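# Move the bottle and beaker tray to the other bench

## Task

Carry the tray holding the bottles and beakers and set it down so that it rests entirely on the second bench, with every bottle and beaker standing upright inside it at the end. If any bottle or beaker leans halfway over or reaches the floor, the task fails. Glass beakers break if they drop more than a few centimetres or are struck hard, which also fails the task. Release the tray and back the robot away afterwards; the result must hold without the robot's help. The robot must not topple or finish leaning.

## Robot and tools

ROBOT. A wheeled base that drives forward/back and turns in place but cannot slide sideways. On it stand a column, a tilting head with cameras, and two six-joint arms (left, right), each ending in a two-finger gripper with a wrist camera. Folded, as it starts, it measures 0.73 m long, 0.62 m wide, 1.88 m tall, with its front 0.40 m ahead of the column. Something may occasionally nudge a loose object.

FRAMES. Base frame: origin on the floor between the drive wheels, under the column; x forward, y left, z up, metres. left_hand and right_hand are reported here: the point where the fingers join (tips 8 mm further). quat_wxyz rotates (0,0,1) onto the finger direction; the hand's y axis runs along the opening. Odometry frame = base frame at the scene's start; base_odometry counts only wheel rotation, so slip reads as travel; heading is left-positive, -3.142 to 3.142.

execute_actions. Arguments: "actions", a list with one action or none (empty = just report), and "cameras", a list chosen from cam_head_left, cam_head_right, cam_left_wrist, cam_right_wrist, nav_camera, all (omitted, null or ["all"] gives every camera; [] gives none). An action may hold:
- "base": exactly one relative move, counted from the base's last reported position. {"translate_m": d}: drive d metres straight, forward positive, -3 to 3. {"rotate_rad": d}: turn in place d radians, counter-clockwise (left) positive, -3.2 to 3.2.
- "joints": one dictionary for the whole robot, keyed by joint name, each value an absolute target. head_tilt_rad -0.61 to 1.308 (0 about level, positive looks down). For each side (left_/right_): joint1_rad -2.879 to 2.879, joint2_rad 0 to 3.141, joint3_rad 0 to 3.019, joint4_rad -1.692 to 1.57, joint5_rad -1.57 to 1.57 (positive swings the hand to the robot's right), joint6_rad -2.094 to 2.094 (positive rolls clockwise seen from behind), gripper_m 0 to 0.093 (fingertip gap, metres). Done tolerances: head 0.03, joints 1-6: 0.045, 0.14, 0.09, 0.055, 0.03, 0.035; gripper 0.003.
- "speeds": optional caps, translate_m 0.05-0.8 m/s, rotate_rad 0.1-1 rad/s (top = default). They do not slow arms.
Motions start together. An action runs at most 15 s; a base move needing over 8.667 s at its cap is refused. Bad keys or values refuse the whole call. Omitted joints may keep pushing toward earlier targets. If a result reports a stop, later motion calls in the same reply are skipped.

wait: {"seconds": 0-10}; commands nothing, returns state and images. zoom_image: {"camera", "region": [x0,y0,x1,y1]} in pixels of that camera's latest full 504x504 image, origin top-left, at most 504 by 504. finished_scene: {"scene": n}, irreversible; call only when the tray is settled and released. Replying without a tool call ends everything.

ARM GEOMETRY (approximate). With left joint1 = -1.57 or right joint1 = 1.57 and joints 5, 6 = 0, the arm moves in a vertical plane 0.23 m beside the column. Let a = j2 - 0.35, b = 1.05 + j2 - j3, c = b - j4 (c = 1.57: fingers straight down). Hand point: ahead = 0.12 + 0.39 sin a + 0.38 cos b + 0.25 cos c; up = 1.46 + 0.39 cos a - 0.38 sin b - 0.25 sin c. Example: j2, j3, j4 = 0.93, 0.78, 0.14 gives 0.60 m ahead, 1.21 m up. Real hands sit up to about 5 cm lower and nearer (about 12 cm with heavy or far loads); trust the reported hand position. Reach about 1 m from the shoulder, lowest about 0.47 m up; the floor is out of reach.

LOADS (fingers down, per arm): 3.2 kg at about 0.4 m ahead, 0.65-1.2 m up; 2 kg to 0.6 m ahead, 0.65-1.25 m up; 1 kg to 0.8 m ahead, 0.9-1.2 m up; 0.3 kg to 0.6 m ahead, 0.65-1.6 m up. A grip holds roughly 2-6 kg. Too heavy, or fingers flatter than about 1.2 rad below horizontal, and the arm sags (off_target/time_out). Up to 0.2 kg tolerates fingers 0.35 rad below horizontal.

GRIPPER. Fingers 7 cm long; outer width is the opening plus 1 cm at tips, plus 5 cm at base; housing 10 x 7 cm; wrist camera 9 cm back, sticking out 11 cm on one side. To grasp, command an opening below the object's size; off_target is then normal. A reading staying 0.002 m or more above target means something is held.

FRICTION. Changes under about 0.03 rad (0.08 for joints 2, 3) may do nothing yet say done. For gentle contact step about 0.05 rad per call from your last target. A lowered hand may drift toward the column before rising.

RESULTS. base_status/joint_status: done; off_target (rested away from target, maybe still pushing); contact_stop (base only, wheel stalled: back off 0.05 m before retrying or turning); time_out (holds where it stopped; a blocked arm keeps a target near its position and resumes if freed); not_followed with "joint command not followed" and a cause line (safety check blocked an arm near the other arm, its body or an object: move each offending joint at least 0.05 rad back, or move the other arm, or drive away); limit_stop_at_motor_heat. on_its_own lists uncommanded behaviour; "held at" is a target, not a position. motor_effort covers left_wheel and right_wheel only, percent, forward positive, peak in brackets; noisy. wheel_motors_off = 1 while an overload has cut the wheels (about 3 s of hard pushing cuts them for 2 s; the base then does not hold). turned_by_wheels vs turned_by_imu differing by over about 4% and at least 0.05 rad means a collision or slip. base_tilt gives forward and right lean in degrees (about 1 degree fixed error); a forward drop of 0.5 degrees or more while driving means leaning back: reverse 0.05 m. Motor temperatures list each arm's joints; MOTOR HOT from 85 °C; at 100 °C an OVER-TEMPERATURE FAULT drops that arm. To relieve a pushing arm, resend its reported joint positions (a loaded arm then sinks slightly).

AVOID. Bench tops 0.30-1.20 m up can slide over the base and strike the column. Never let the arms collide or press together, especially fast or near the centre line. Keep the tray level, move smoothly, set it down gently so nothing tips or glass breaks, and don't push hard for long.

CAMERAS. Calibration is given OpenCV-style (K, distortion D, T_world_to_cam mapping the base frame to the camera); it may be slightly off, more so for wrist cameras.

Each tool is called after ">>>" as name(argument=value, ...), one argument or row to a line, values as JSON.

## Session

>>> execute_actions(
  actions=[],
)

Scene clock: 0.00 s.
Motor temperatures (°C, as the motors report them): left_arm=[27 24 27 26 24 27] | right_arm=[25 27 26 26 24 26]
base_odometry: x=+0.000 y=+0.000 heading=+0.000 (m, m, rad; odometry frame)
turned_by_wheels: +0.000 (rad since the last result)
turned_by_imu: +0.000 (rad since the last result)
base_tilt: forward=+0.4 right=+0.4 (deg)
base_status: not commanded
joint_positions: head_tilt_rad=+0.870 left_joint1_rad=-1.583 left_joint2_rad=+0.888 left_joint3_rad=+0.429 left_joint4_rad=-0.974 left_joint5_rad=-0.024 left_joint6_rad=-0.057 left_gripper_m=+0.094 right_joint1_rad=+1.565 right_joint2_rad=+0.900 right_joint3_rad=+0.393 right_joint4_rad=-0.936 right_joint5_rad=+0.007 right_joint6_rad=-0.086 right_gripper_m=+0.094
joint_status: not commanded
wheel_motors_off: 0
motor_effort: left_wheel=+2 right_wheel=+2 (%)
left_hand: x=+0.1530 y=+0.2260 z=+1.2538 quat_wxyz=(+0.439, +0.015, -0.898, -0.020) (m; base frame)
right_hand: x=+0.1373 y=-0.2279 z=+1.2526 quat_wxyz=(+0.444, +0.037, -0.895, -0.014) (m; base frame)
pictures: cam_head_left, cam_head_right, cam_left_wrist, cam_right_wrist, nav_camera
Images, in order (width x height): cam_head_left 504x504, cam_head_right 504x504, cam_left_wrist 504x504, cam_right_wrist 504x504, nav_camera 504x504.

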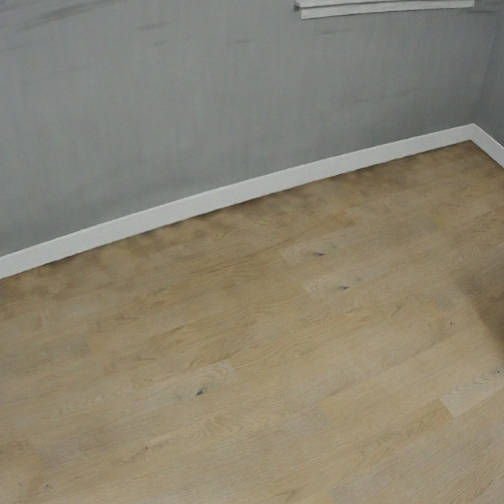

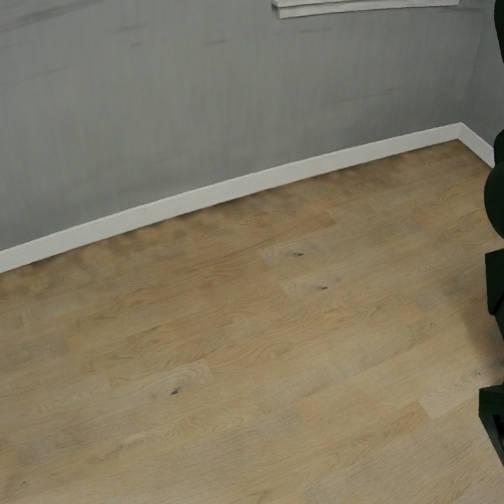

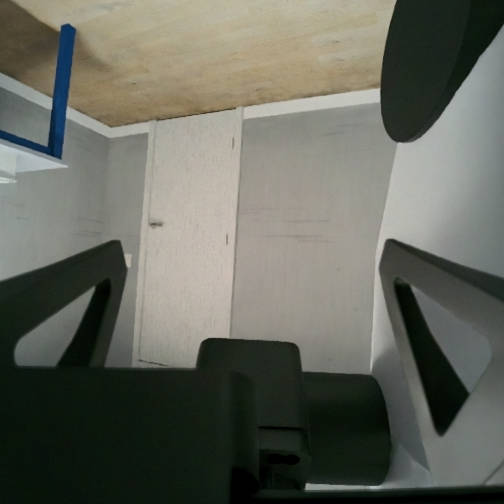

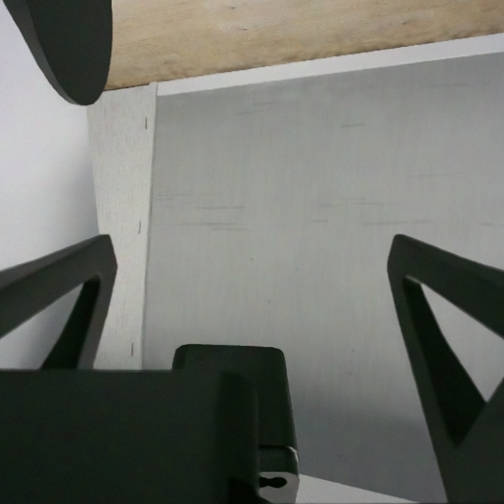

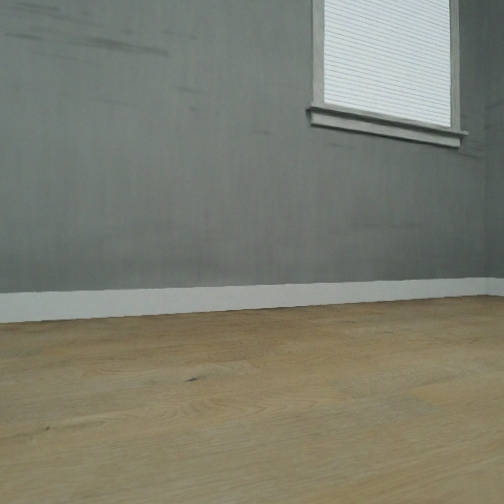

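>>> execute_actions(
  actions=[
    {"base":{"rotate_rad":2.0},"joints":{"head_tilt_rad":0.45}},
  ],
  cameras=["cam_head_left","nav_camera"],
)

>>> execute_actions(
  actions=[
    {"base":{"rotate_rad":0.9}},
  ],
  cameras=["cam_head_left","nav_camera"],
)

Scene clock: 3.97 s.
Motor temperatures (°C, as the motors report them): left_arm=[27 24 27 26 24 27] | right_arm=[25 27 26 26 24 26]
base_odometry: x=+0.000 y=+0.000 heading=+1.999 (m, m, rad; odometry frame)
turned_by_wheels: +1.999 (rad since the last result)
turned_by_imu: +1.982 (rad since the last result)
base_tilt: forward=+0.4 right=+0.4 (deg)
base_status: done
joint_positions: head_tilt_rad=+0.468 left_joint1_rad=-1.583 left_joint2_rad=+0.888 left_joint3_rad=+0.429 left_joint4_rad=-0.974 left_joint5_rad=-0.024 left_joint6_rad=-0.057 left_gripper_m=+0.094 right_joint1_rad=+1.565 right_joint2_rad=+0.900 right_joint3_rad=+0.393 right_joint4_rad=-0.936 right_joint5_rad=+0.007 right_joint6_rad=-0.086 right_gripper_m=+0.094
joint_status: all done
wheel_motors_off: 0
motor_effort: left_wheel=-5(42) right_wheel=+5(43) (%)
left_hand: x=+0.1530 y=+0.2260 z=+1.2538 quat_wxyz=(+0.439, +0.015, -0.898, -0.020) (m; base frame)
right_hand: x=+0.1373 y=-0.2279 z=+1.2526 quat_wxyz=(+0.444, +0.037, -0.895, -0.014) (m; base frame)
pictures: cam_head_left, nav_camera
camera_calibration (this result's frames):
cam_head_left: T_world_to_cam=[[-0.0535678, -0.998541, 0.00684467, 0.0225956], [-0.356658, 0.01273, -0.934148, 1.44148], [0.932698, -0.0524815, -0.356819, 0.430621], [0, 0, 0, 1]] pos_world=[0.113684, 0.0268123, 1.50005]
Images, in order (width x height): cam_head_left 504x504, nav_camera 504x504.

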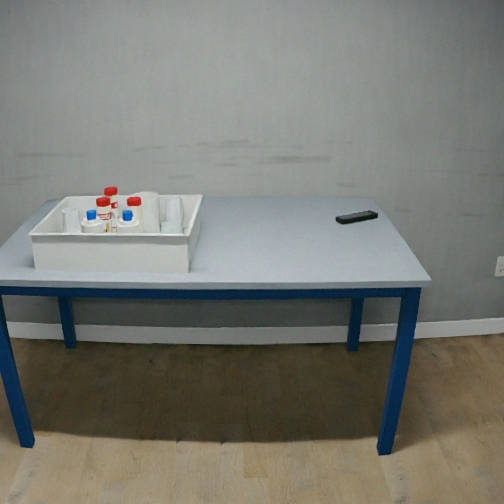

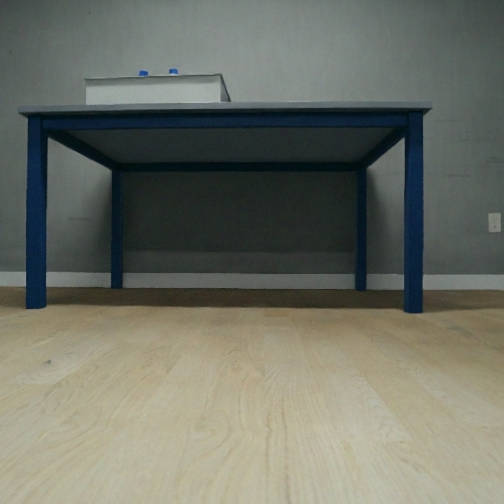

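Scene clock: 6.43 s.
Motor temperatures (°C, as the motors report them): left_arm=[27 24 27 26 24 27] | right_arm=[25 27 26 26 24 26]
base_odometry: x=+0.000 y=+0.000 heading=+2.898 (m, m, rad; odometry frame)
turned_by_wheels: +0.899 (rad since the last result)
turned_by_imu: +0.892 (rad since the last result)
base_tilt: forward=+0.4 right=+0.5 (deg)
base_status: done
joint_positions: head_tilt_rad=+0.468 left_joint1_rad=-1.583 left_joint2_rad=+0.888 left_joint3_rad=+0.429 left_joint4_rad=-0.974 left_joint5_rad=-0.024 left_joint6_rad=-0.057 left_gripper_m=+0.094 right_joint1_rad=+1.565 right_joint2_rad=+0.900 right_joint3_rad=+0.394 right_joint4_rad=-0.936 right_joint5_rad=+0.007 right_joint6_rad=-0.086 right_gripper_m=+0.094
joint_status: not commanded
wheel_motors_off: 0
motor_effort: left_wheel=-6(31) right_wheel=+6(27) (%)
left_hand: x=+0.1530 y=+0.2260 z=+1.2538 quat_wxyz=(+0.439, +0.015, -0.898, -0.020) (m; base frame)
right_hand: x=+0.1375 y=-0.2279 z=+1.2526 quat_wxyz=(+0.443, +0.037, -0.895, -0.014) (m; base frame)
pictures: cam_head_left, nav_camera
camera_calibration (this result's frames):
cam_head_left: T_world_to_cam=[[-0.053568, -0.998541, 0.00684274, 0.0225986], [-0.356624, 0.01273, -0.934161, 1.44149], [0.932711, -0.0524815, -0.356785, 0.430569], [0, 0, 0, 1]] pos_world=[0.113685, 0.0268123, 1.50005]
Images, in order (width x height): cam_head_left 504x504, nav_camera 504x504.

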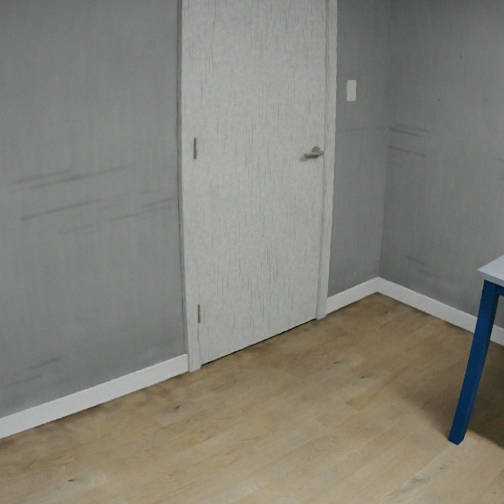

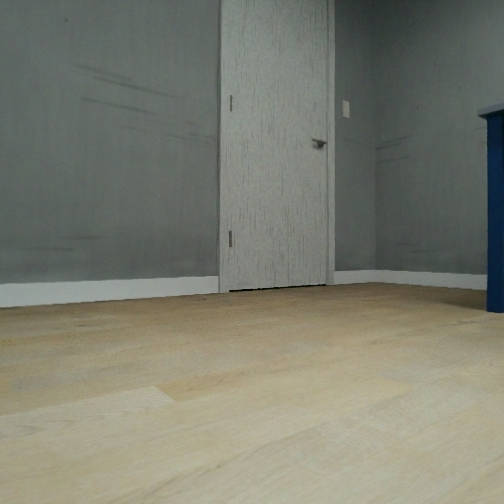

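>>> execute_actions(
  actions=[
    {"base":{"rotate_rad":1.1}},
  ],
  cameras=["cam_head_left","nav_camera"],
)

>>> execute_actions(
  actions=[
    {"base":{"rotate_rad":0.9}},
  ],
  cameras=["cam_head_left","nav_camera"],
)

Scene clock: 9.30 s.
Motor temperatures (°C, as the motors report them): left_arm=[27 24 27 26 24 27] | right_arm=[25 27 26 26 24 26]
base_odometry: x=+0.000 y=+0.000 heading=-2.286 (m, m, rad; odometry frame)
turned_by_wheels: +1.099 (rad since the last result)
turned_by_imu: +1.091 (rad since the last result)
base_tilt: forward=+0.4 right=+0.4 (deg)
base_status: done
joint_positions: head_tilt_rad=+0.468 left_joint1_rad=-1.583 left_joint2_rad=+0.888 left_joint3_rad=+0.429 left_joint4_rad=-0.974 left_joint5_rad=-0.024 left_joint6_rad=-0.057 left_gripper_m=+0.094 right_joint1_rad=+1.565 right_joint2_rad=+0.900 right_joint3_rad=+0.394 right_joint4_rad=-0.936 right_joint5_rad=+0.007 right_joint6_rad=-0.086 right_gripper_m=+0.094
joint_status: not commanded
wheel_motors_off: 0
motor_effort: left_wheel=-6(31) right_wheel=+5(27) (%)
left_hand: x=+0.1530 y=+0.2260 z=+1.2538 quat_wxyz=(+0.439, +0.015, -0.898, -0.020) (m; base frame)
right_hand: x=+0.1375 y=-0.2279 z=+1.2526 quat_wxyz=(+0.443, +0.037, -0.895, -0.014) (m; base frame)
pictures: cam_head_left, nav_camera
camera_calibration (this result's frames):
cam_head_left: T_world_to_cam=[[-0.0535682, -0.998541, 0.00684128, 0.0226009], [-0.356598, 0.01273, -0.934171, 1.44151], [0.932721, -0.0524815, -0.35676, 0.430529], [0, 0, 0, 1]] pos_world=[0.113686, 0.0268123, 1.50006]
Images, in order (width x height): cam_head_left 504x504, nav_camera 504x504.

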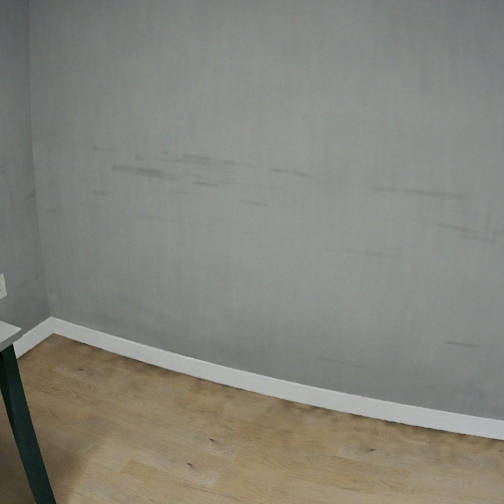

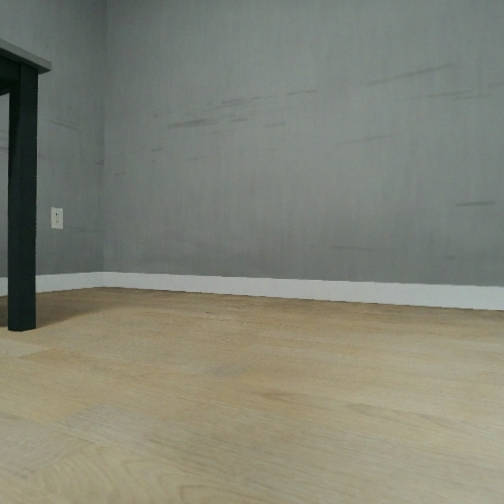

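Scene clock: 11.77 s.
Motor temperatures (°C, as the motors report them): left_arm=[27 24 27 26 24 27] | right_arm=[25 27 26 26 24 26]
base_odometry: x=+0.000 y=+0.000 heading=-1.387 (m, m, rad; odometry frame)
turned_by_wheels: +0.899 (rad since the last result)
turned_by_imu: +0.892 (rad since the last result)
base_tilt: forward=+0.4 right=+0.4 (deg)
base_status: done
joint_positions: head_tilt_rad=+0.468 left_joint1_rad=-1.583 left_joint2_rad=+0.888 left_joint3_rad=+0.429 left_joint4_rad=-0.974 left_joint5_rad=-0.024 left_joint6_rad=-0.057 left_gripper_m=+0.094 right_joint1_rad=+1.565 right_joint2_rad=+0.900 right_joint3_rad=+0.394 right_joint4_rad=-0.936 right_joint5_rad=+0.007 right_joint6_rad=-0.086 right_gripper_m=+0.094
joint_status: not commanded
wheel_motors_off: 0
motor_effort: left_wheel=-6(31) right_wheel=+5(27) (%)
left_hand: x=+0.1530 y=+0.2260 z=+1.2538 quat_wxyz=(+0.439, +0.015, -0.898, -0.020) (m; base frame)
right_hand: x=+0.1375 y=-0.2279 z=+1.2526 quat_wxyz=(+0.443, +0.037, -0.895, -0.014) (m; base frame)
pictures: cam_head_left, nav_camera
camera_calibration (this result's frames):
cam_head_left: T_world_to_cam=[[-0.0535683, -0.998541, 0.00684054, 0.022602], [-0.356586, 0.01273, -0.934176, 1.44151], [0.932726, -0.0524815, -0.356747, 0.430509], [0, 0, 0, 1]] pos_world=[0.113687, 0.0268123, 1.50006]
Images, in order (width x height): cam_head_left 504x504, nav_camera 504x504.

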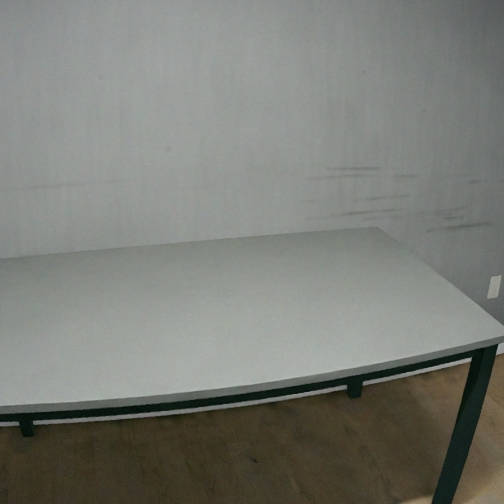

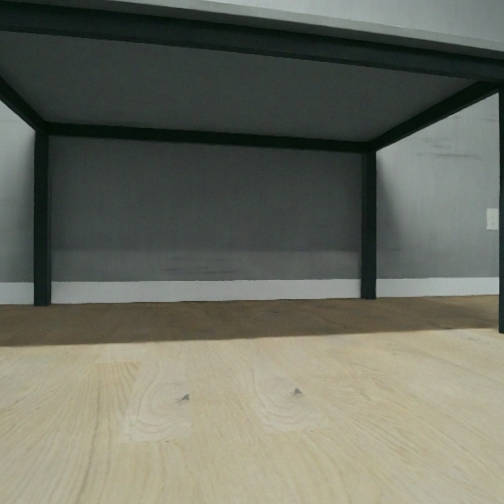

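>>> execute_actions(
  actions=[
    {"base":{"rotate_rad":-2.477}},
  ],
  cameras=[],
)

>>> execute_actions(
  actions=[
    {"base":{"translate_m":1.1}},
  ],
  cameras=[],
)

>>> execute_actions(
  actions=[
    {"base":{"rotate_rad":-0.44},"joints":{"head_tilt_rad":0.75}},
  ],
  cameras=["cam_head_left","cam_head_right","nav_camera"],
)

Scene clock: 17.37 s.
Motor temperatures (°C, as the motors report them): left_arm=[27 24 27 26 24 27] | right_arm=[25 27 26 26 24 26]
base_odometry: x=+0.000 y=+0.000 heading=+2.420 (m, m, rad; odometry frame)
turned_by_wheels: -2.476 (rad since the last result)
turned_by_imu: -2.458 (rad since the last result)
base_tilt: forward=+0.4 right=+0.4 (deg)
base_status: done
joint_positions: head_tilt_rad=+0.468 left_joint1_rad=-1.583 left_joint2_rad=+0.888 left_joint3_rad=+0.429 left_joint4_rad=-0.974 left_joint5_rad=-0.024 left_joint6_rad=-0.057 left_gripper_m=+0.094 right_joint1_rad=+1.565 right_joint2_rad=+0.900 right_joint3_rad=+0.394 right_joint4_rad=-0.936 right_joint5_rad=+0.007 right_joint6_rad=-0.086 right_gripper_m=+0.094
joint_status: not commanded
wheel_motors_off: 0
motor_effort: left_wheel=+5(41) right_wheel=-4(25) (%)
left_hand: x=+0.1530 y=+0.2260 z=+1.2538 quat_wxyz=(+0.439, +0.015, -0.898, -0.020) (m; base frame)
right_hand: x=+0.1375 y=-0.2279 z=+1.2526 quat_wxyz=(+0.443, +0.037, -0.895, -0.014) (m; base frame)
pictures: none
No camera images: the call's "cameras" was empty. Leave "cameras" out to get every camera's image.

Scene clock: 20.80 s.
Motor temperatures (°C, as the motors report them): left_arm=[27 25 27 26 24 27] | right_arm=[25 27 26 26 24 26]
base_odometry: x=-0.826 y=+0.727 heading=+2.420 (m, m, rad; odometry frame)
turned_by_wheels: +0.000 (rad since the last result)
turned_by_imu: -0.002 (rad since the last result)
base_tilt: forward=+0.4 right=+0.4 (deg)
base_status: done
joint_positions: head_tilt_rad=+0.468 left_joint1_rad=-1.583 left_joint2_rad=+0.888 left_joint3_rad=+0.429 left_joint4_rad=-0.974 left_joint5_rad=-0.024 left_joint6_rad=-0.057 left_gripper_m=+0.094 right_joint1_rad=+1.565 right_joint2_rad=+0.900 right_joint3_rad=+0.395 right_joint4_rad=-0.936 right_joint5_rad=+0.007 right_joint6_rad=-0.086 right_gripper_m=+0.094
joint_status: not commanded
wheel_motors_off: 0
motor_effort: left_wheel=+0(68) right_wheel=+0(45) (%)
left_hand: x=+0.1530 y=+0.2260 z=+1.2538 quat_wxyz=(+0.439, +0.015, -0.898, -0.020) (m; base frame)
right_hand: x=+0.1379 y=-0.2279 z=+1.2524 quat_wxyz=(+0.443, +0.037, -0.896, -0.014) (m; base frame)
pictures: none
No camera images: the call's "cameras" was empty. Leave "cameras" out to get every camera's image.

Scene clock: 22.70 s.
Motor temperatures (°C, as the motors report them): left_arm=[27 25 27 26 24 27] | right_arm=[25 27 26 26 24 26]
base_odometry: x=-0.826 y=+0.727 heading=+1.981 (m, m, rad; odometry frame)
turned_by_wheels: -0.439 (rad since the last result)
turned_by_imu: -0.434 (rad since the last result)
base_tilt: forward=+0.4 right=+0.5 (deg)
base_status: done
joint_positions: head_tilt_rad=+0.752 left_joint1_rad=-1.583 left_joint2_rad=+0.888 left_joint3_rad=+0.429 left_joint4_rad=-0.974 left_joint5_rad=-0.024 left_joint6_rad=-0.057 left_gripper_m=+0.094 right_joint1_rad=+1.565 right_joint2_rad=+0.900 right_joint3_rad=+0.395 right_joint4_rad=-0.936 right_joint5_rad=+0.007 right_joint6_rad=-0.086 right_gripper_m=+0.094
joint_status: all done
wheel_motors_off: 0
motor_effort: left_wheel=+5(48) right_wheel=-4(44) (%)
left_hand: x=+0.1530 y=+0.2260 z=+1.2538 quat_wxyz=(+0.439, +0.015, -0.898, -0.020) (m; base frame)
right_hand: x=+0.1379 y=-0.2279 z=+1.2524 quat_wxyz=(+0.443, +0.037, -0.896, -0.014) (m; base frame)
pictures: cam_head_left, cam_head_right, nav_camera
camera_calibration (this result's frames):
cam_head_left: T_world_to_cam=[[-0.0495121, -0.998541, 0.0215617, -0.000271349], [-0.603821, 0.01273, -0.797018, 1.24265], [0.795581, -0.0524815, -0.60357, 0.817474], [0, 0, 0, 1]] pos_world=[0.0999601, 0.0268123, 1.48383]
cam_head_right: T_world_to_cam=[[-0.0463695, -0.998536, 0.027844, -0.0780957], [-0.616361, 0.00666474, -0.787435, 1.22436], [0.786097, -0.0536749, -0.615768, 0.834215], [0, 0, 0, 1]] pos_world=[0.0952515, -0.041365, 1.47996]
Images, in order (width x height): cam_head_left 504x504, cam_head_right 504x504, nav_camera 504x504.

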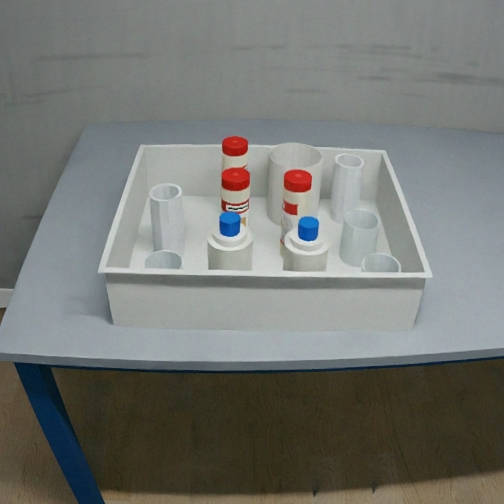

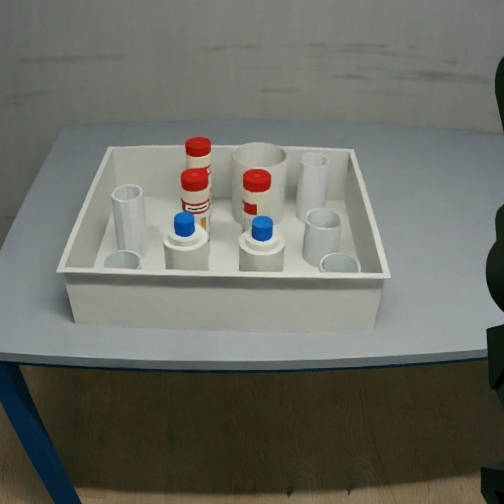

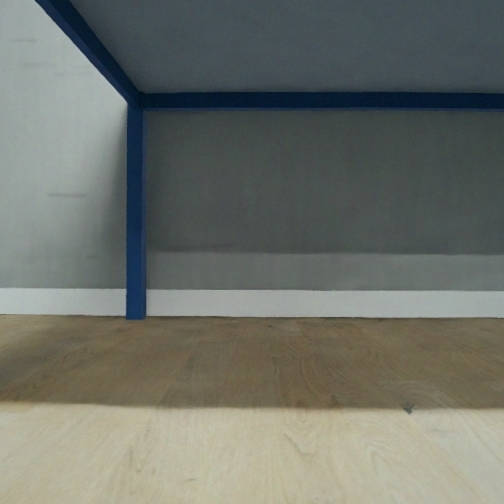

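>>> execute_actions(
  actions=[
    {"base":{"rotate_rad":-0.05},"joints":{"head_tilt_rad":1.0,"left_joint1_rad":-1.48,"left_joint2_rad":1.335,"left_joint3_rad":0.96,"left_joint4_rad":-0.145,"left_joint5_rad":0,"left_joint6_rad":0,"left_gripper_m":0.07,"right_joint1_rad":1.48,"right_joint2_rad":1.335,"right_joint3_rad":0.96,"right_joint4_rad":-0.145,"right_joint5_rad":0,"right_joint6_rad":0,"right_gripper_m":0.07}},
  ],
)

Scene clock: 27.87 s.
Motor temperatures (°C, as the motors report them): left_arm=[27 25 27 26 24 27] | right_arm=[25 27 26 26 24 26]
base_odometry: x=-0.826 y=+0.727 heading=+1.932 (m, m, rad; odometry frame)
turned_by_wheels: -0.049 (rad since the last result)
turned_by_imu: -0.050 (rad since the last result)
base_tilt: forward=+0.4 right=+0.4 (deg)
base_status: done
joint_positions: head_tilt_rad=+1.000 left_joint1_rad=-1.480 left_joint2_rad=+1.332 left_joint3_rad=+0.961 left_joint4_rad=-0.150 left_joint5_rad=-0.001 left_joint6_rad=-0.012 left_gripper_m=+0.070 right_joint1_rad=+1.474 right_joint2_rad=+1.331 right_joint3_rad=+0.962 right_joint4_rad=-0.158 right_joint5_rad=+0.001 right_joint6_rad=-0.008 right_gripper_m=+0.070
joint_status: all done
wheel_motors_off: 0
motor_effort: left_wheel=+9(32) right_wheel=-6(27) (%)
left_hand: x=+0.5024 y=+0.2763 z=+1.0473 quat_wxyz=(-0.002, +0.029, -0.999, -0.040) (m; base frame)
right_hand: x=+0.5011 y=-0.2800 z=+1.0481 quat_wxyz=(+0.002, -0.020, -0.999, +0.042) (m; base frame)
pictures: cam_head_left, cam_head_right, cam_left_wrist, cam_right_wrist, nav_camera
camera_calibration (this result's frames):
cam_head_left: T_world_to_cam=[[-0.0427168, -0.998541, 0.0330399, -0.0182876], [-0.78076, 0.01273, -0.624702, 0.986133], [0.62337, -0.0524815, -0.780164, 1.09804], [0, 0, 0, 1]] pos_world=[0.0846671, 0.0268123, 1.47329]
cam_head_right: T_world_to_cam=[[-0.0381301, -0.998536, 0.0383603, -0.0947027], [-0.790568, 0.00666474, -0.612338, 0.963417], [0.611186, -0.0536749, -0.789665, 1.11076], [0, 0, 0, 1]] pos_world=[0.0791546, -0.041365, 1.4707]
cam_left_wrist: T_world_to_cam=[[0.0443837, -0.994652, -0.0932647, 0.352858], [-0.812649, -0.0902457, 0.575723, -0.161793], [-0.58106, 0.0502388, -0.812308, 1.25674], [0, 0, 0, 1]] pos_world=[0.583099, 0.273232, 1.14692]
cam_right_wrist: T_world_to_cam=[[-0.0409585, -0.996821, 0.0683339, -0.325292], [-0.805253, 0.0734208, 0.588368, -0.186616], [-0.591515, -0.0309274, -0.805701, 1.25739], [0, 0, 0, 1]] pos_world=[0.580171, -0.271669, 1.14511]
Images, in order (width x height): cam_head_left 504x504, cam_head_right 504x504, cam_left_wrist 504x504, cam_right_wrist 504x504, nav_camera 504x504.

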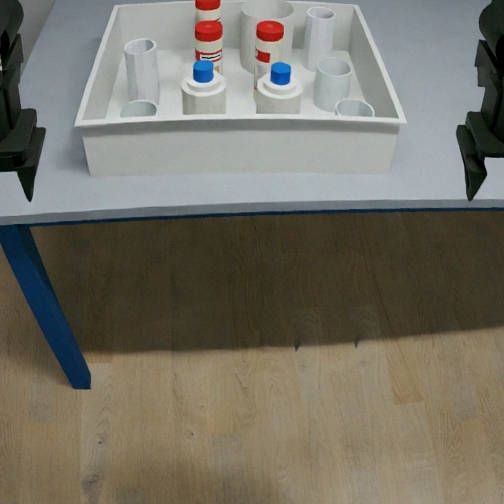

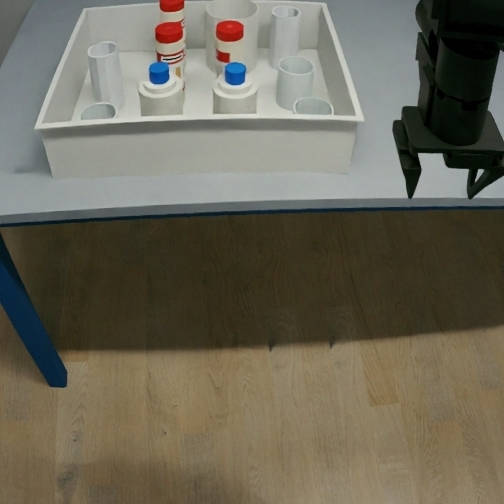

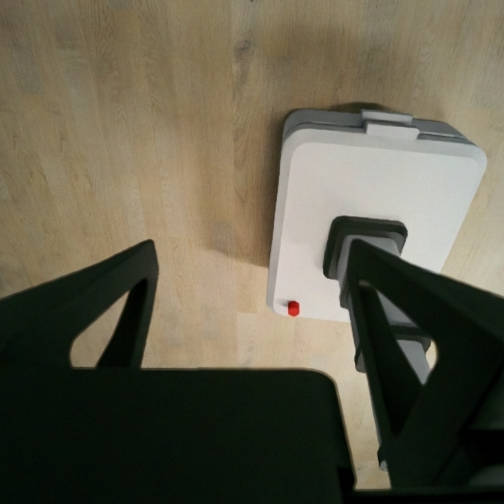

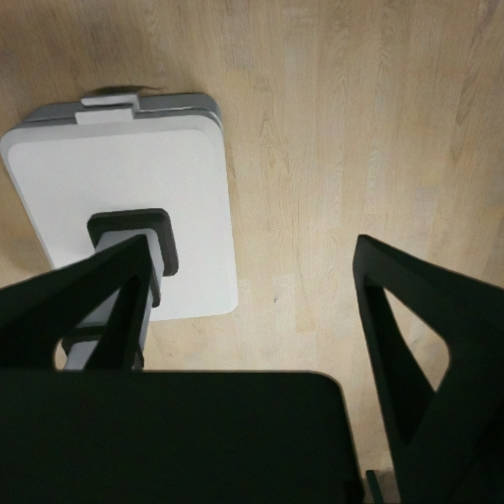

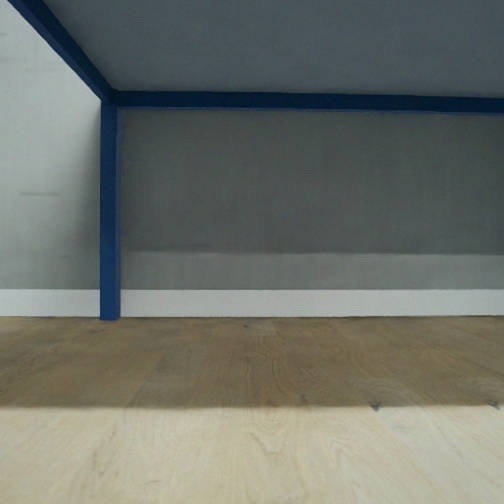

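>>> execute_actions(
  actions=[
    {"base":{"translate_m":0.59},"joints":{"head_tilt_rad":1.1},"speeds":{"translate_m":0.3}},
  ],
)

Scene clock: 31.57 s.
Motor temperatures (°C, as the motors report them): left_arm=[27 25 27 26 24 27] | right_arm=[25 28 26 26 24 26]
base_odometry: x=-1.034 y=+1.279 heading=+1.932 (m, m, rad; odometry frame)
turned_by_wheels: +0.000 (rad since the last result)
turned_by_imu: -0.002 (rad since the last result)
base_tilt: forward=+0.5 right=+0.4 (deg)
base_status: done
joint_positions: head_tilt_rad=+1.099 left_joint1_rad=-1.480 left_joint2_rad=+1.332 left_joint3_rad=+0.961 left_joint4_rad=-0.149 left_joint5_rad=-0.001 left_joint6_rad=-0.012 left_gripper_m=+0.070 right_joint1_rad=+1.474 right_joint2_rad=+1.331 right_joint3_rad=+0.959 right_joint4_rad=-0.158 right_joint5_rad=+0.001 right_joint6_rad=-0.008 right_gripper_m=+0.070
joint_status: all done
wheel_motors_off: 0
motor_effort: left_wheel=+0(67) right_wheel=+1(45) (%)
left_hand: x=+0.5027 y=+0.2763 z=+1.0473 quat_wxyz=(-0.002, +0.029, -0.999, -0.040) (m; base frame)
right_hand: x=+0.4990 y=-0.2800 z=+1.0479 quat_wxyz=(+0.004, -0.020, -0.999, +0.042) (m; base frame)
pictures: cam_head_left, cam_head_right, cam_left_wrist, cam_right_wrist, nav_camera
camera_calibration (this result's frames):
cam_head_left: T_world_to_cam=[[-0.0392181, -0.998541, 0.0371254, -0.0247542], [-0.839031, 0.01273, -0.543935, 0.864665], [0.542668, -0.0524815, -0.838306, 1.19161], [0, 0, 0, 1]] pos_world=[0.0778593, 0.0268123, 1.47018]
cam_head_right: T_world_to_cam=[[-0.0341249, -0.998536, 0.0419631, -0.100451], [-0.847561, 0.00666474, -0.530656, 0.840477], [0.529599, -0.0536749, -0.846548, 1.20244], [0, 0, 0, 1]] pos_world=[0.0721161, -0.041365, 1.46814]
cam_left_wrist: T_world_to_cam=[[0.0444004, -0.994651, -0.0932658, 0.35285], [-0.813313, -0.0902024, 0.574792, -0.160267], [-0.58013, 0.0503333, -0.812967, 1.2571], [0, 0, 0, 1]] pos_world=[0.583266, 0.273232, 1.14701]
cam_right_wrist: T_world_to_cam=[[-0.04101, -0.996821, 0.0683095, -0.325229], [-0.803217, 0.0735534, 0.591128, -0.192099], [-0.594274, -0.0306251, -0.80368, 1.25532], [0, 0, 0, 1]] pos_world=[0.578366, -0.271621, 1.14464]
Images, in order (width x height): cam_head_left 504x504, cam_head_right 504x504, cam_left_wrist 504x504, cam_right_wrist 504x504, nav_camera 504x504.

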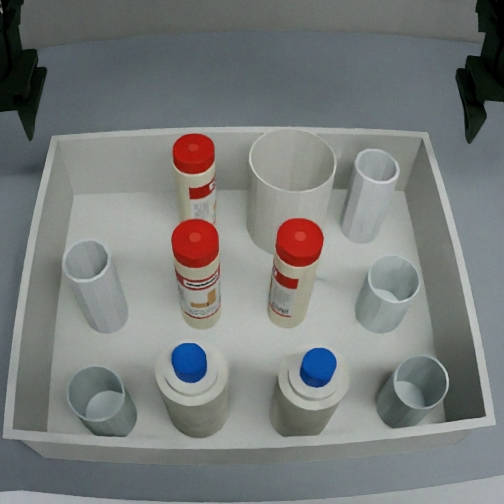

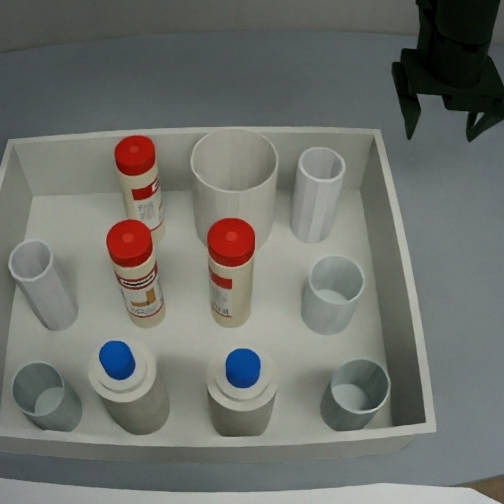

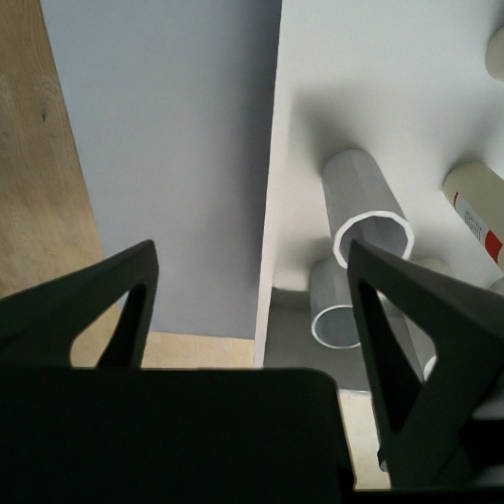

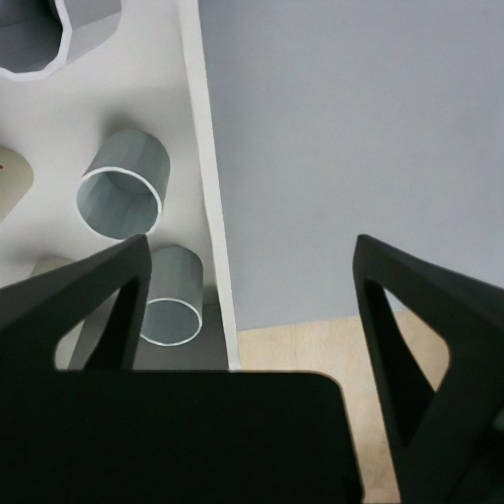

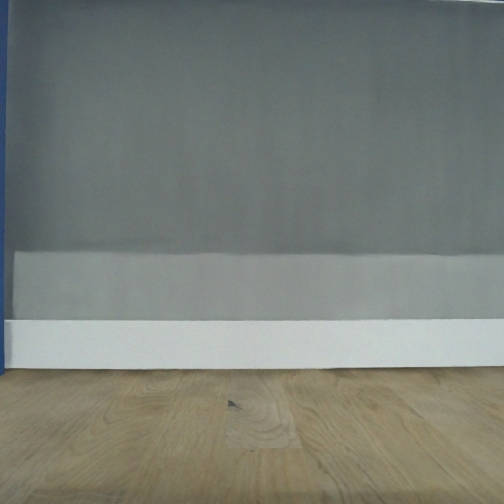

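>>> execute_actions(
  actions=[
    {"joints":{"left_joint1_rad":-1.49,"left_joint2_rad":1.635,"left_joint3_rad":1.13,"left_joint4_rad":-0.015,"right_joint1_rad":1.53,"right_joint2_rad":1.635,"right_joint3_rad":1.13,"right_joint4_rad":-0.015}},
  ],
  cameras=["cam_head_left","cam_left_wrist","cam_right_wrist"],
)

Scene clock: 33.70 s.
Motor temperatures (°C, as the motors report them): left_arm=[27 26 27 26 24 27] | right_arm=[25 28 26 26 24 26]
base_odometry: x=-1.034 y=+1.279 heading=+1.932 (m, m, rad; odometry frame)
turned_by_wheels: +0.000 (rad since the last result)
turned_by_imu: -0.001 (rad since the last result)
base_tilt: forward=+0.4 right=+0.4 (deg)
base_status: not commanded
joint_positions: head_tilt_rad=+1.099 left_joint1_rad=-1.481 left_joint2_rad=+1.649 left_joint3_rad=+1.126 left_joint4_rad=-0.015 left_joint5_rad=-0.001 left_joint6_rad=-0.012 left_gripper_m=+0.070 right_joint1_rad=+1.536 right_joint2_rad=+1.651 right_joint3_rad=+1.128 right_joint4_rad=-0.019 right_joint5_rad=+0.001 right_joint6_rad=-0.008 right_gripper_m=+0.070
joint_status: all done
wheel_motors_off: 0
motor_effort: left_wheel=-1(4) right_wheel=+0(2) (%)
left_hand: x=+0.4902 y=+0.2840 z=+0.9324 quat_wxyz=(+0.007, +0.029, -0.999, -0.039) (m; base frame)
right_hand: x=+0.4907 y=-0.2486 z=+0.9299 quat_wxyz=(+0.009, -0.005, -1.000, +0.015) (m; base frame)
pictures: cam_head_left, cam_left_wrist, cam_right_wrist
camera_calibration (this result's frames):
cam_head_left: T_world_to_cam=[[-0.0392181, -0.998541, 0.0371254, -0.0247542], [-0.839031, 0.01273, -0.543935, 0.864665], [0.542668, -0.0524815, -0.838306, 1.19161], [0, 0, 0, 1]] pos_world=[0.0778593, 0.0268123, 1.47018]
cam_left_wrist: T_world_to_cam=[[0.0435579, -0.994782, -0.0922595, 0.349906], [-0.802391, -0.0898521, 0.589996, -0.123375], [-0.595207, 0.0483291, -0.802118, 1.15386], [0, 0, 0, 1]] pos_world=[0.572549, 0.28123, 1.0306]
cam_right_wrist: T_world_to_cam=[[-0.0105095, -0.999831, 0.015115, -0.252532], [-0.797996, 0.017495, 0.602409, -0.158317], [-0.602572, -0.00573072, -0.798044, 1.16157], [0, 0, 0, 1]] pos_world=[0.570941, -0.243063, 1.02618]
Images, in order (width x height): cam_head_left 504x504, cam_left_wrist 504x504, cam_right_wrist 504x504.

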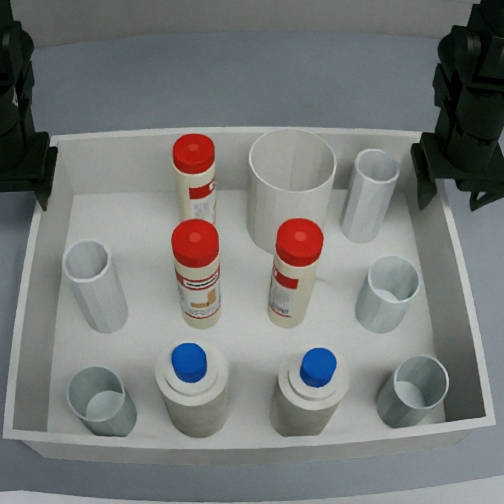

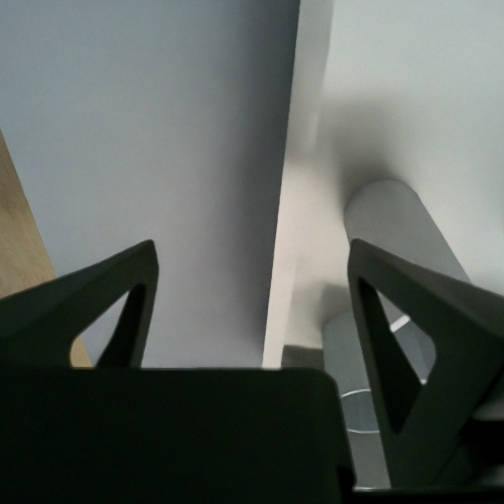

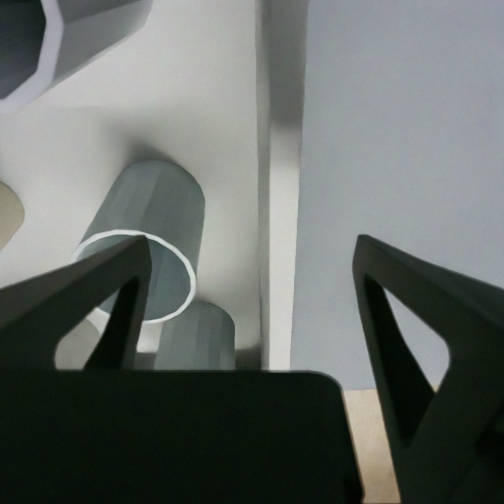

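>>> execute_actions(
  actions=[
    {"base":{"translate_m":0.025},"joints":{"right_joint1_rad":1.495,"right_gripper_m":0.05,"left_gripper_m":0.055}},
  ],
  cameras=["cam_head_left","cam_left_wrist","cam_right_wrist"],
)

Scene clock: 35.60 s.
Motor temperatures (°C, as the motors report them): left_arm=[27 26 27 26 24 27] | right_arm=[25 28 26 26 24 26]
base_odometry: x=-1.043 y=+1.302 heading=+1.932 (m, m, rad; odometry frame)
turned_by_wheels: +0.000 (rad since the last result)
turned_by_imu: +0.000 (rad since the last result)
base_tilt: forward=+0.4 right=+0.4 (deg)
base_status: done
joint_positions: head_tilt_rad=+1.100 left_joint1_rad=-1.481 left_joint2_rad=+1.642 left_joint3_rad=+1.132 left_joint4_rad=-0.015 left_joint5_rad=-0.001 left_joint6_rad=-0.012 left_gripper_m=+0.055 right_joint1_rad=+1.491 right_joint2_rad=+1.646 right_joint3_rad=+1.133 right_joint4_rad=-0.019 right_joint5_rad=+0.001 right_joint6_rad=-0.008 right_gripper_m=+0.050
joint_status: all done
wheel_motors_off: 0
motor_effort: left_wheel=+0(43) right_wheel=+0(37) (%)
left_hand: x=+0.4978 y=+0.2839 z=+0.9351 quat_wxyz=(+0.000, +0.029, -0.999, -0.039) (m; base frame)
right_hand: x=+0.4951 y=-0.2784 z=+0.9331 quat_wxyz=(+0.005, -0.016, -0.999, +0.035) (m; base frame)
pictures: cam_head_left, cam_left_wrist, cam_right_wrist
camera_calibration (this result's frames):
cam_head_left: T_world_to_cam=[[-0.0392028, -0.998541, 0.0371416, -0.02478], [-0.839256, 0.01273, -0.543587, 0.864141], [0.542321, -0.0524815, -0.83853, 1.19198], [0, 0, 0, 1]] pos_world=[0.0778304, 0.0268123, 1.47016]
cam_left_wrist: T_world_to_cam=[[0.0435634, -0.994811, -0.091946, 0.349415], [-0.810275, -0.0890199, 0.579249, -0.105096], [-0.584429, 0.0492675, -0.809948, 1.16225], [0, 0, 0, 1]] pos_world=[0.578877, 0.280984, 1.03437]
cam_right_wrist: T_world_to_cam=[[-0.032858, -0.997993, 0.0541267, -0.307174], [-0.802624, 0.0586197, 0.593598, -0.134231], [-0.59558, -0.0239389, -0.802939, 1.16264], [0, 0, 0, 1]] pos_world=[0.574617, -0.270857, 1.02984]
Images, in order (width x height): cam_head_left 504x504, cam_left_wrist 504x504, cam_right_wrist 504x504.

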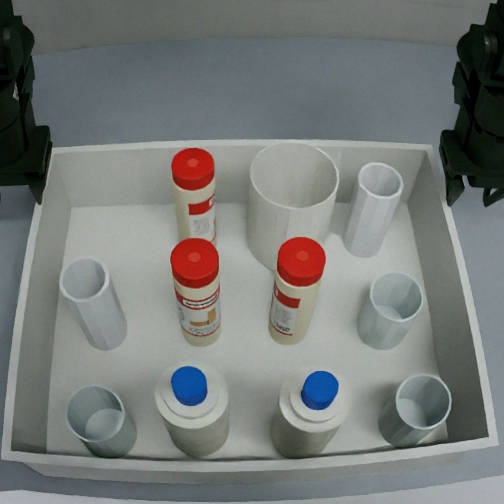

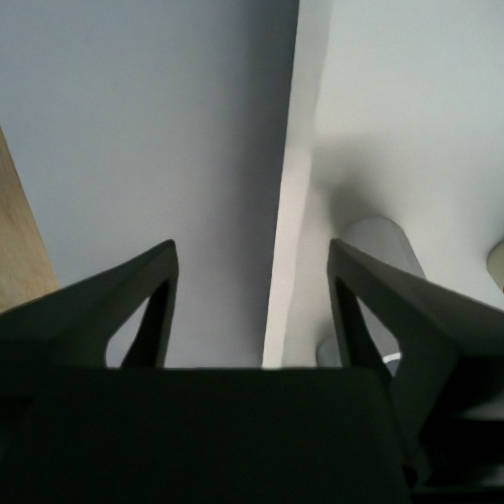

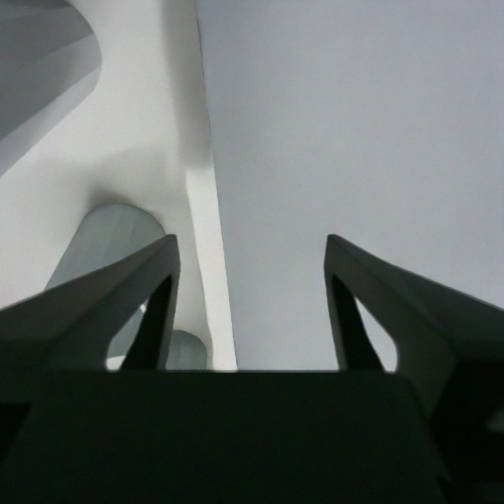

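>>> execute_actions(
  actions=[
    {"joints":{"right_joint1_rad":1.52}},
  ],
  cameras=["cam_right_wrist"],
)

Scene clock: 37.70 s.
Motor temperatures (°C, as the motors report them): left_arm=[27 26 27 26 24 27] | right_arm=[25 28 26 26 24 26]
base_odometry: x=-1.043 y=+1.302 heading=+1.932 (m, m, rad; odometry frame)
turned_by_wheels: +0.000 (rad since the last result)
turned_by_imu: -0.001 (rad since the last result)
base_tilt: forward=+0.4 right=+0.4 (deg)
base_status: not commanded
joint_positions: head_tilt_rad=+1.100 left_joint1_rad=-1.481 left_joint2_rad=+1.642 left_joint3_rad=+1.132 left_joint4_rad=-0.015 left_joint5_rad=-0.001 left_joint6_rad=-0.012 left_gripper_m=+0.055 right_joint1_rad=+1.520 right_joint2_rad=+1.646 right_joint3_rad=+1.133 right_joint4_rad=-0.019 right_joint5_rad=+0.001 right_joint6_rad=-0.008 right_gripper_m=+0.050
joint_status: all done
wheel_motors_off: 0
motor_effort: left_wheel=+0(0) right_wheel=+0(0) (%)
left_hand: x=+0.4978 y=+0.2839 z=+0.9351 quat_wxyz=(+0.000, +0.029, -0.999, -0.039) (m; base frame)
right_hand: x=+0.4958 y=-0.2593 z=+0.9320 quat_wxyz=(+0.005, -0.009, -1.000, +0.022) (m; base frame)
pictures: cam_right_wrist
camera_calibration (this result's frames):
cam_right_wrist: T_world_to_cam=[[-0.0183798, -0.999409, 0.0290496, -0.272134], [-0.803281, 0.0320599, 0.594737, -0.141812], [-0.595317, -0.0124039, -0.803395, 1.16588], [0, 0, 0, 1]] pos_world=[0.575152, -0.252965, 1.02891]
Images, in order (width x height): cam_right_wrist 504x504.

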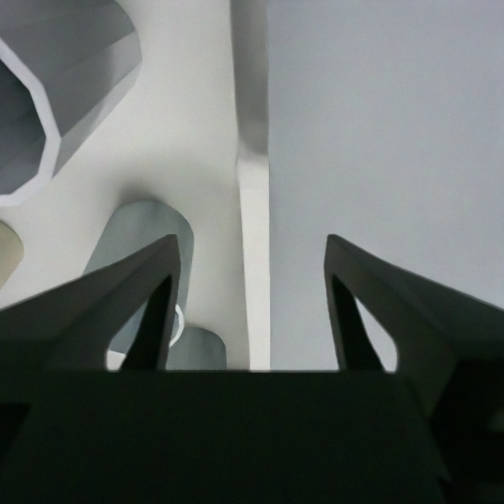

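>>> execute_actions(
  actions=[
    {"joints":{"left_joint2_rad":1.78,"left_joint3_rad":1.265,"left_joint4_rad":-0.01,"right_joint2_rad":1.78,"right_joint3_rad":1.265,"right_joint4_rad":-0.01}},
  ],
  cameras=["cam_head_left","cam_left_wrist","cam_right_wrist"],
)

Scene clock: 39.03 s.
Motor temperatures (°C, as the motors report them): left_arm=[27 26 27 26 24 27] | right_arm=[25 29 26 26 24 26]
base_odometry: x=-1.043 y=+1.302 heading=+1.932 (m, m, rad; odometry frame)
turned_by_wheels: +0.000 (rad since the last result)
turned_by_imu: +0.000 (rad since the last result)
base_tilt: forward=+0.4 right=+0.4 (deg)
base_status: not commanded
joint_positions: head_tilt_rad=+1.100 left_joint1_rad=-1.481 left_joint2_rad=+1.781 left_joint3_rad=+1.266 left_joint4_rad=-0.012 left_joint5_rad=-0.001 left_joint6_rad=-0.012 left_gripper_m=+0.055 right_joint1_rad=+1.520 right_joint2_rad=+1.772 right_joint3_rad=+1.262 right_joint4_rad=-0.019 right_joint5_rad=+0.001 right_joint6_rad=-0.008 right_gripper_m=+0.050
joint_status: all done
wheel_motors_off: 0
motor_effort: left_wheel=+0(1) right_wheel=+1(2) (%)
left_hand: x=+0.5059 y=+0.2883 z=+0.8828 quat_wxyz=(+0.002, +0.029, -0.999, -0.039) (m; base frame)
right_hand: x=+0.5078 y=-0.2617 z=+0.8847 quat_wxyz=(+0.003, -0.009, -1.000, +0.022) (m; base frame)
pictures: cam_head_left, cam_left_wrist, cam_right_wrist
camera_calibration (this result's frames):
cam_head_left: T_world_to_cam=[[-0.0392028, -0.998541, 0.0371416, -0.02478], [-0.839256, 0.01273, -0.543588, 0.864141], [0.542322, -0.0524815, -0.83853, 1.19198], [0, 0, 0, 1]] pos_world=[0.0778304, 0.0268123, 1.47016]
cam_left_wrist: T_world_to_cam=[[0.0435243, -0.994813, -0.0919432, 0.348674], [-0.808713, -0.0891179, 0.581413, -0.0705419], [-0.586591, 0.04905, -0.808397, 1.12423], [0, 0, 0, 1]] pos_world=[0.587239, 0.285435, 0.981897]
cam_right_wrist: T_world_to_cam=[[-0.0183282, -0.999409, 0.029074, -0.272979], [-0.80532, 0.0319901, 0.591976, -0.100428], [-0.592557, -0.012564, -0.805431, 1.1354], [0, 0, 0, 1]] pos_world=[0.586911, -0.25534, 0.981877]
Images, in order (width x height): cam_head_left 504x504, cam_left_wrist 504x504, cam_right_wrist 504x504.

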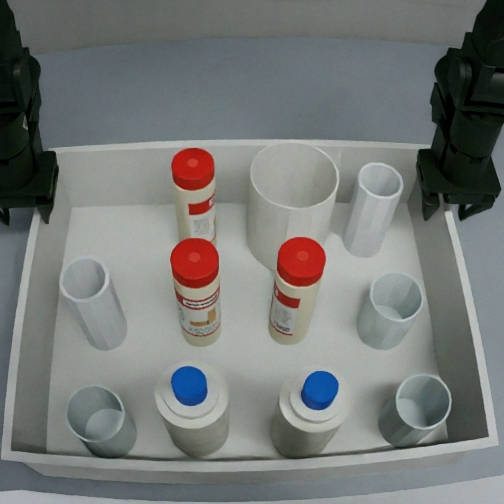

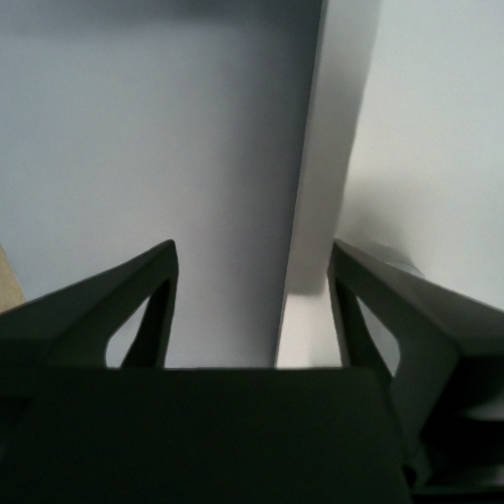

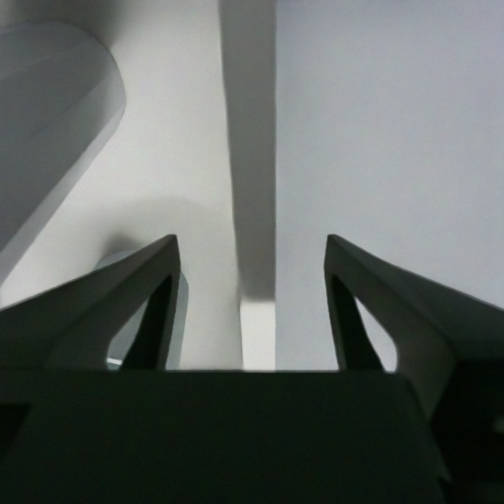

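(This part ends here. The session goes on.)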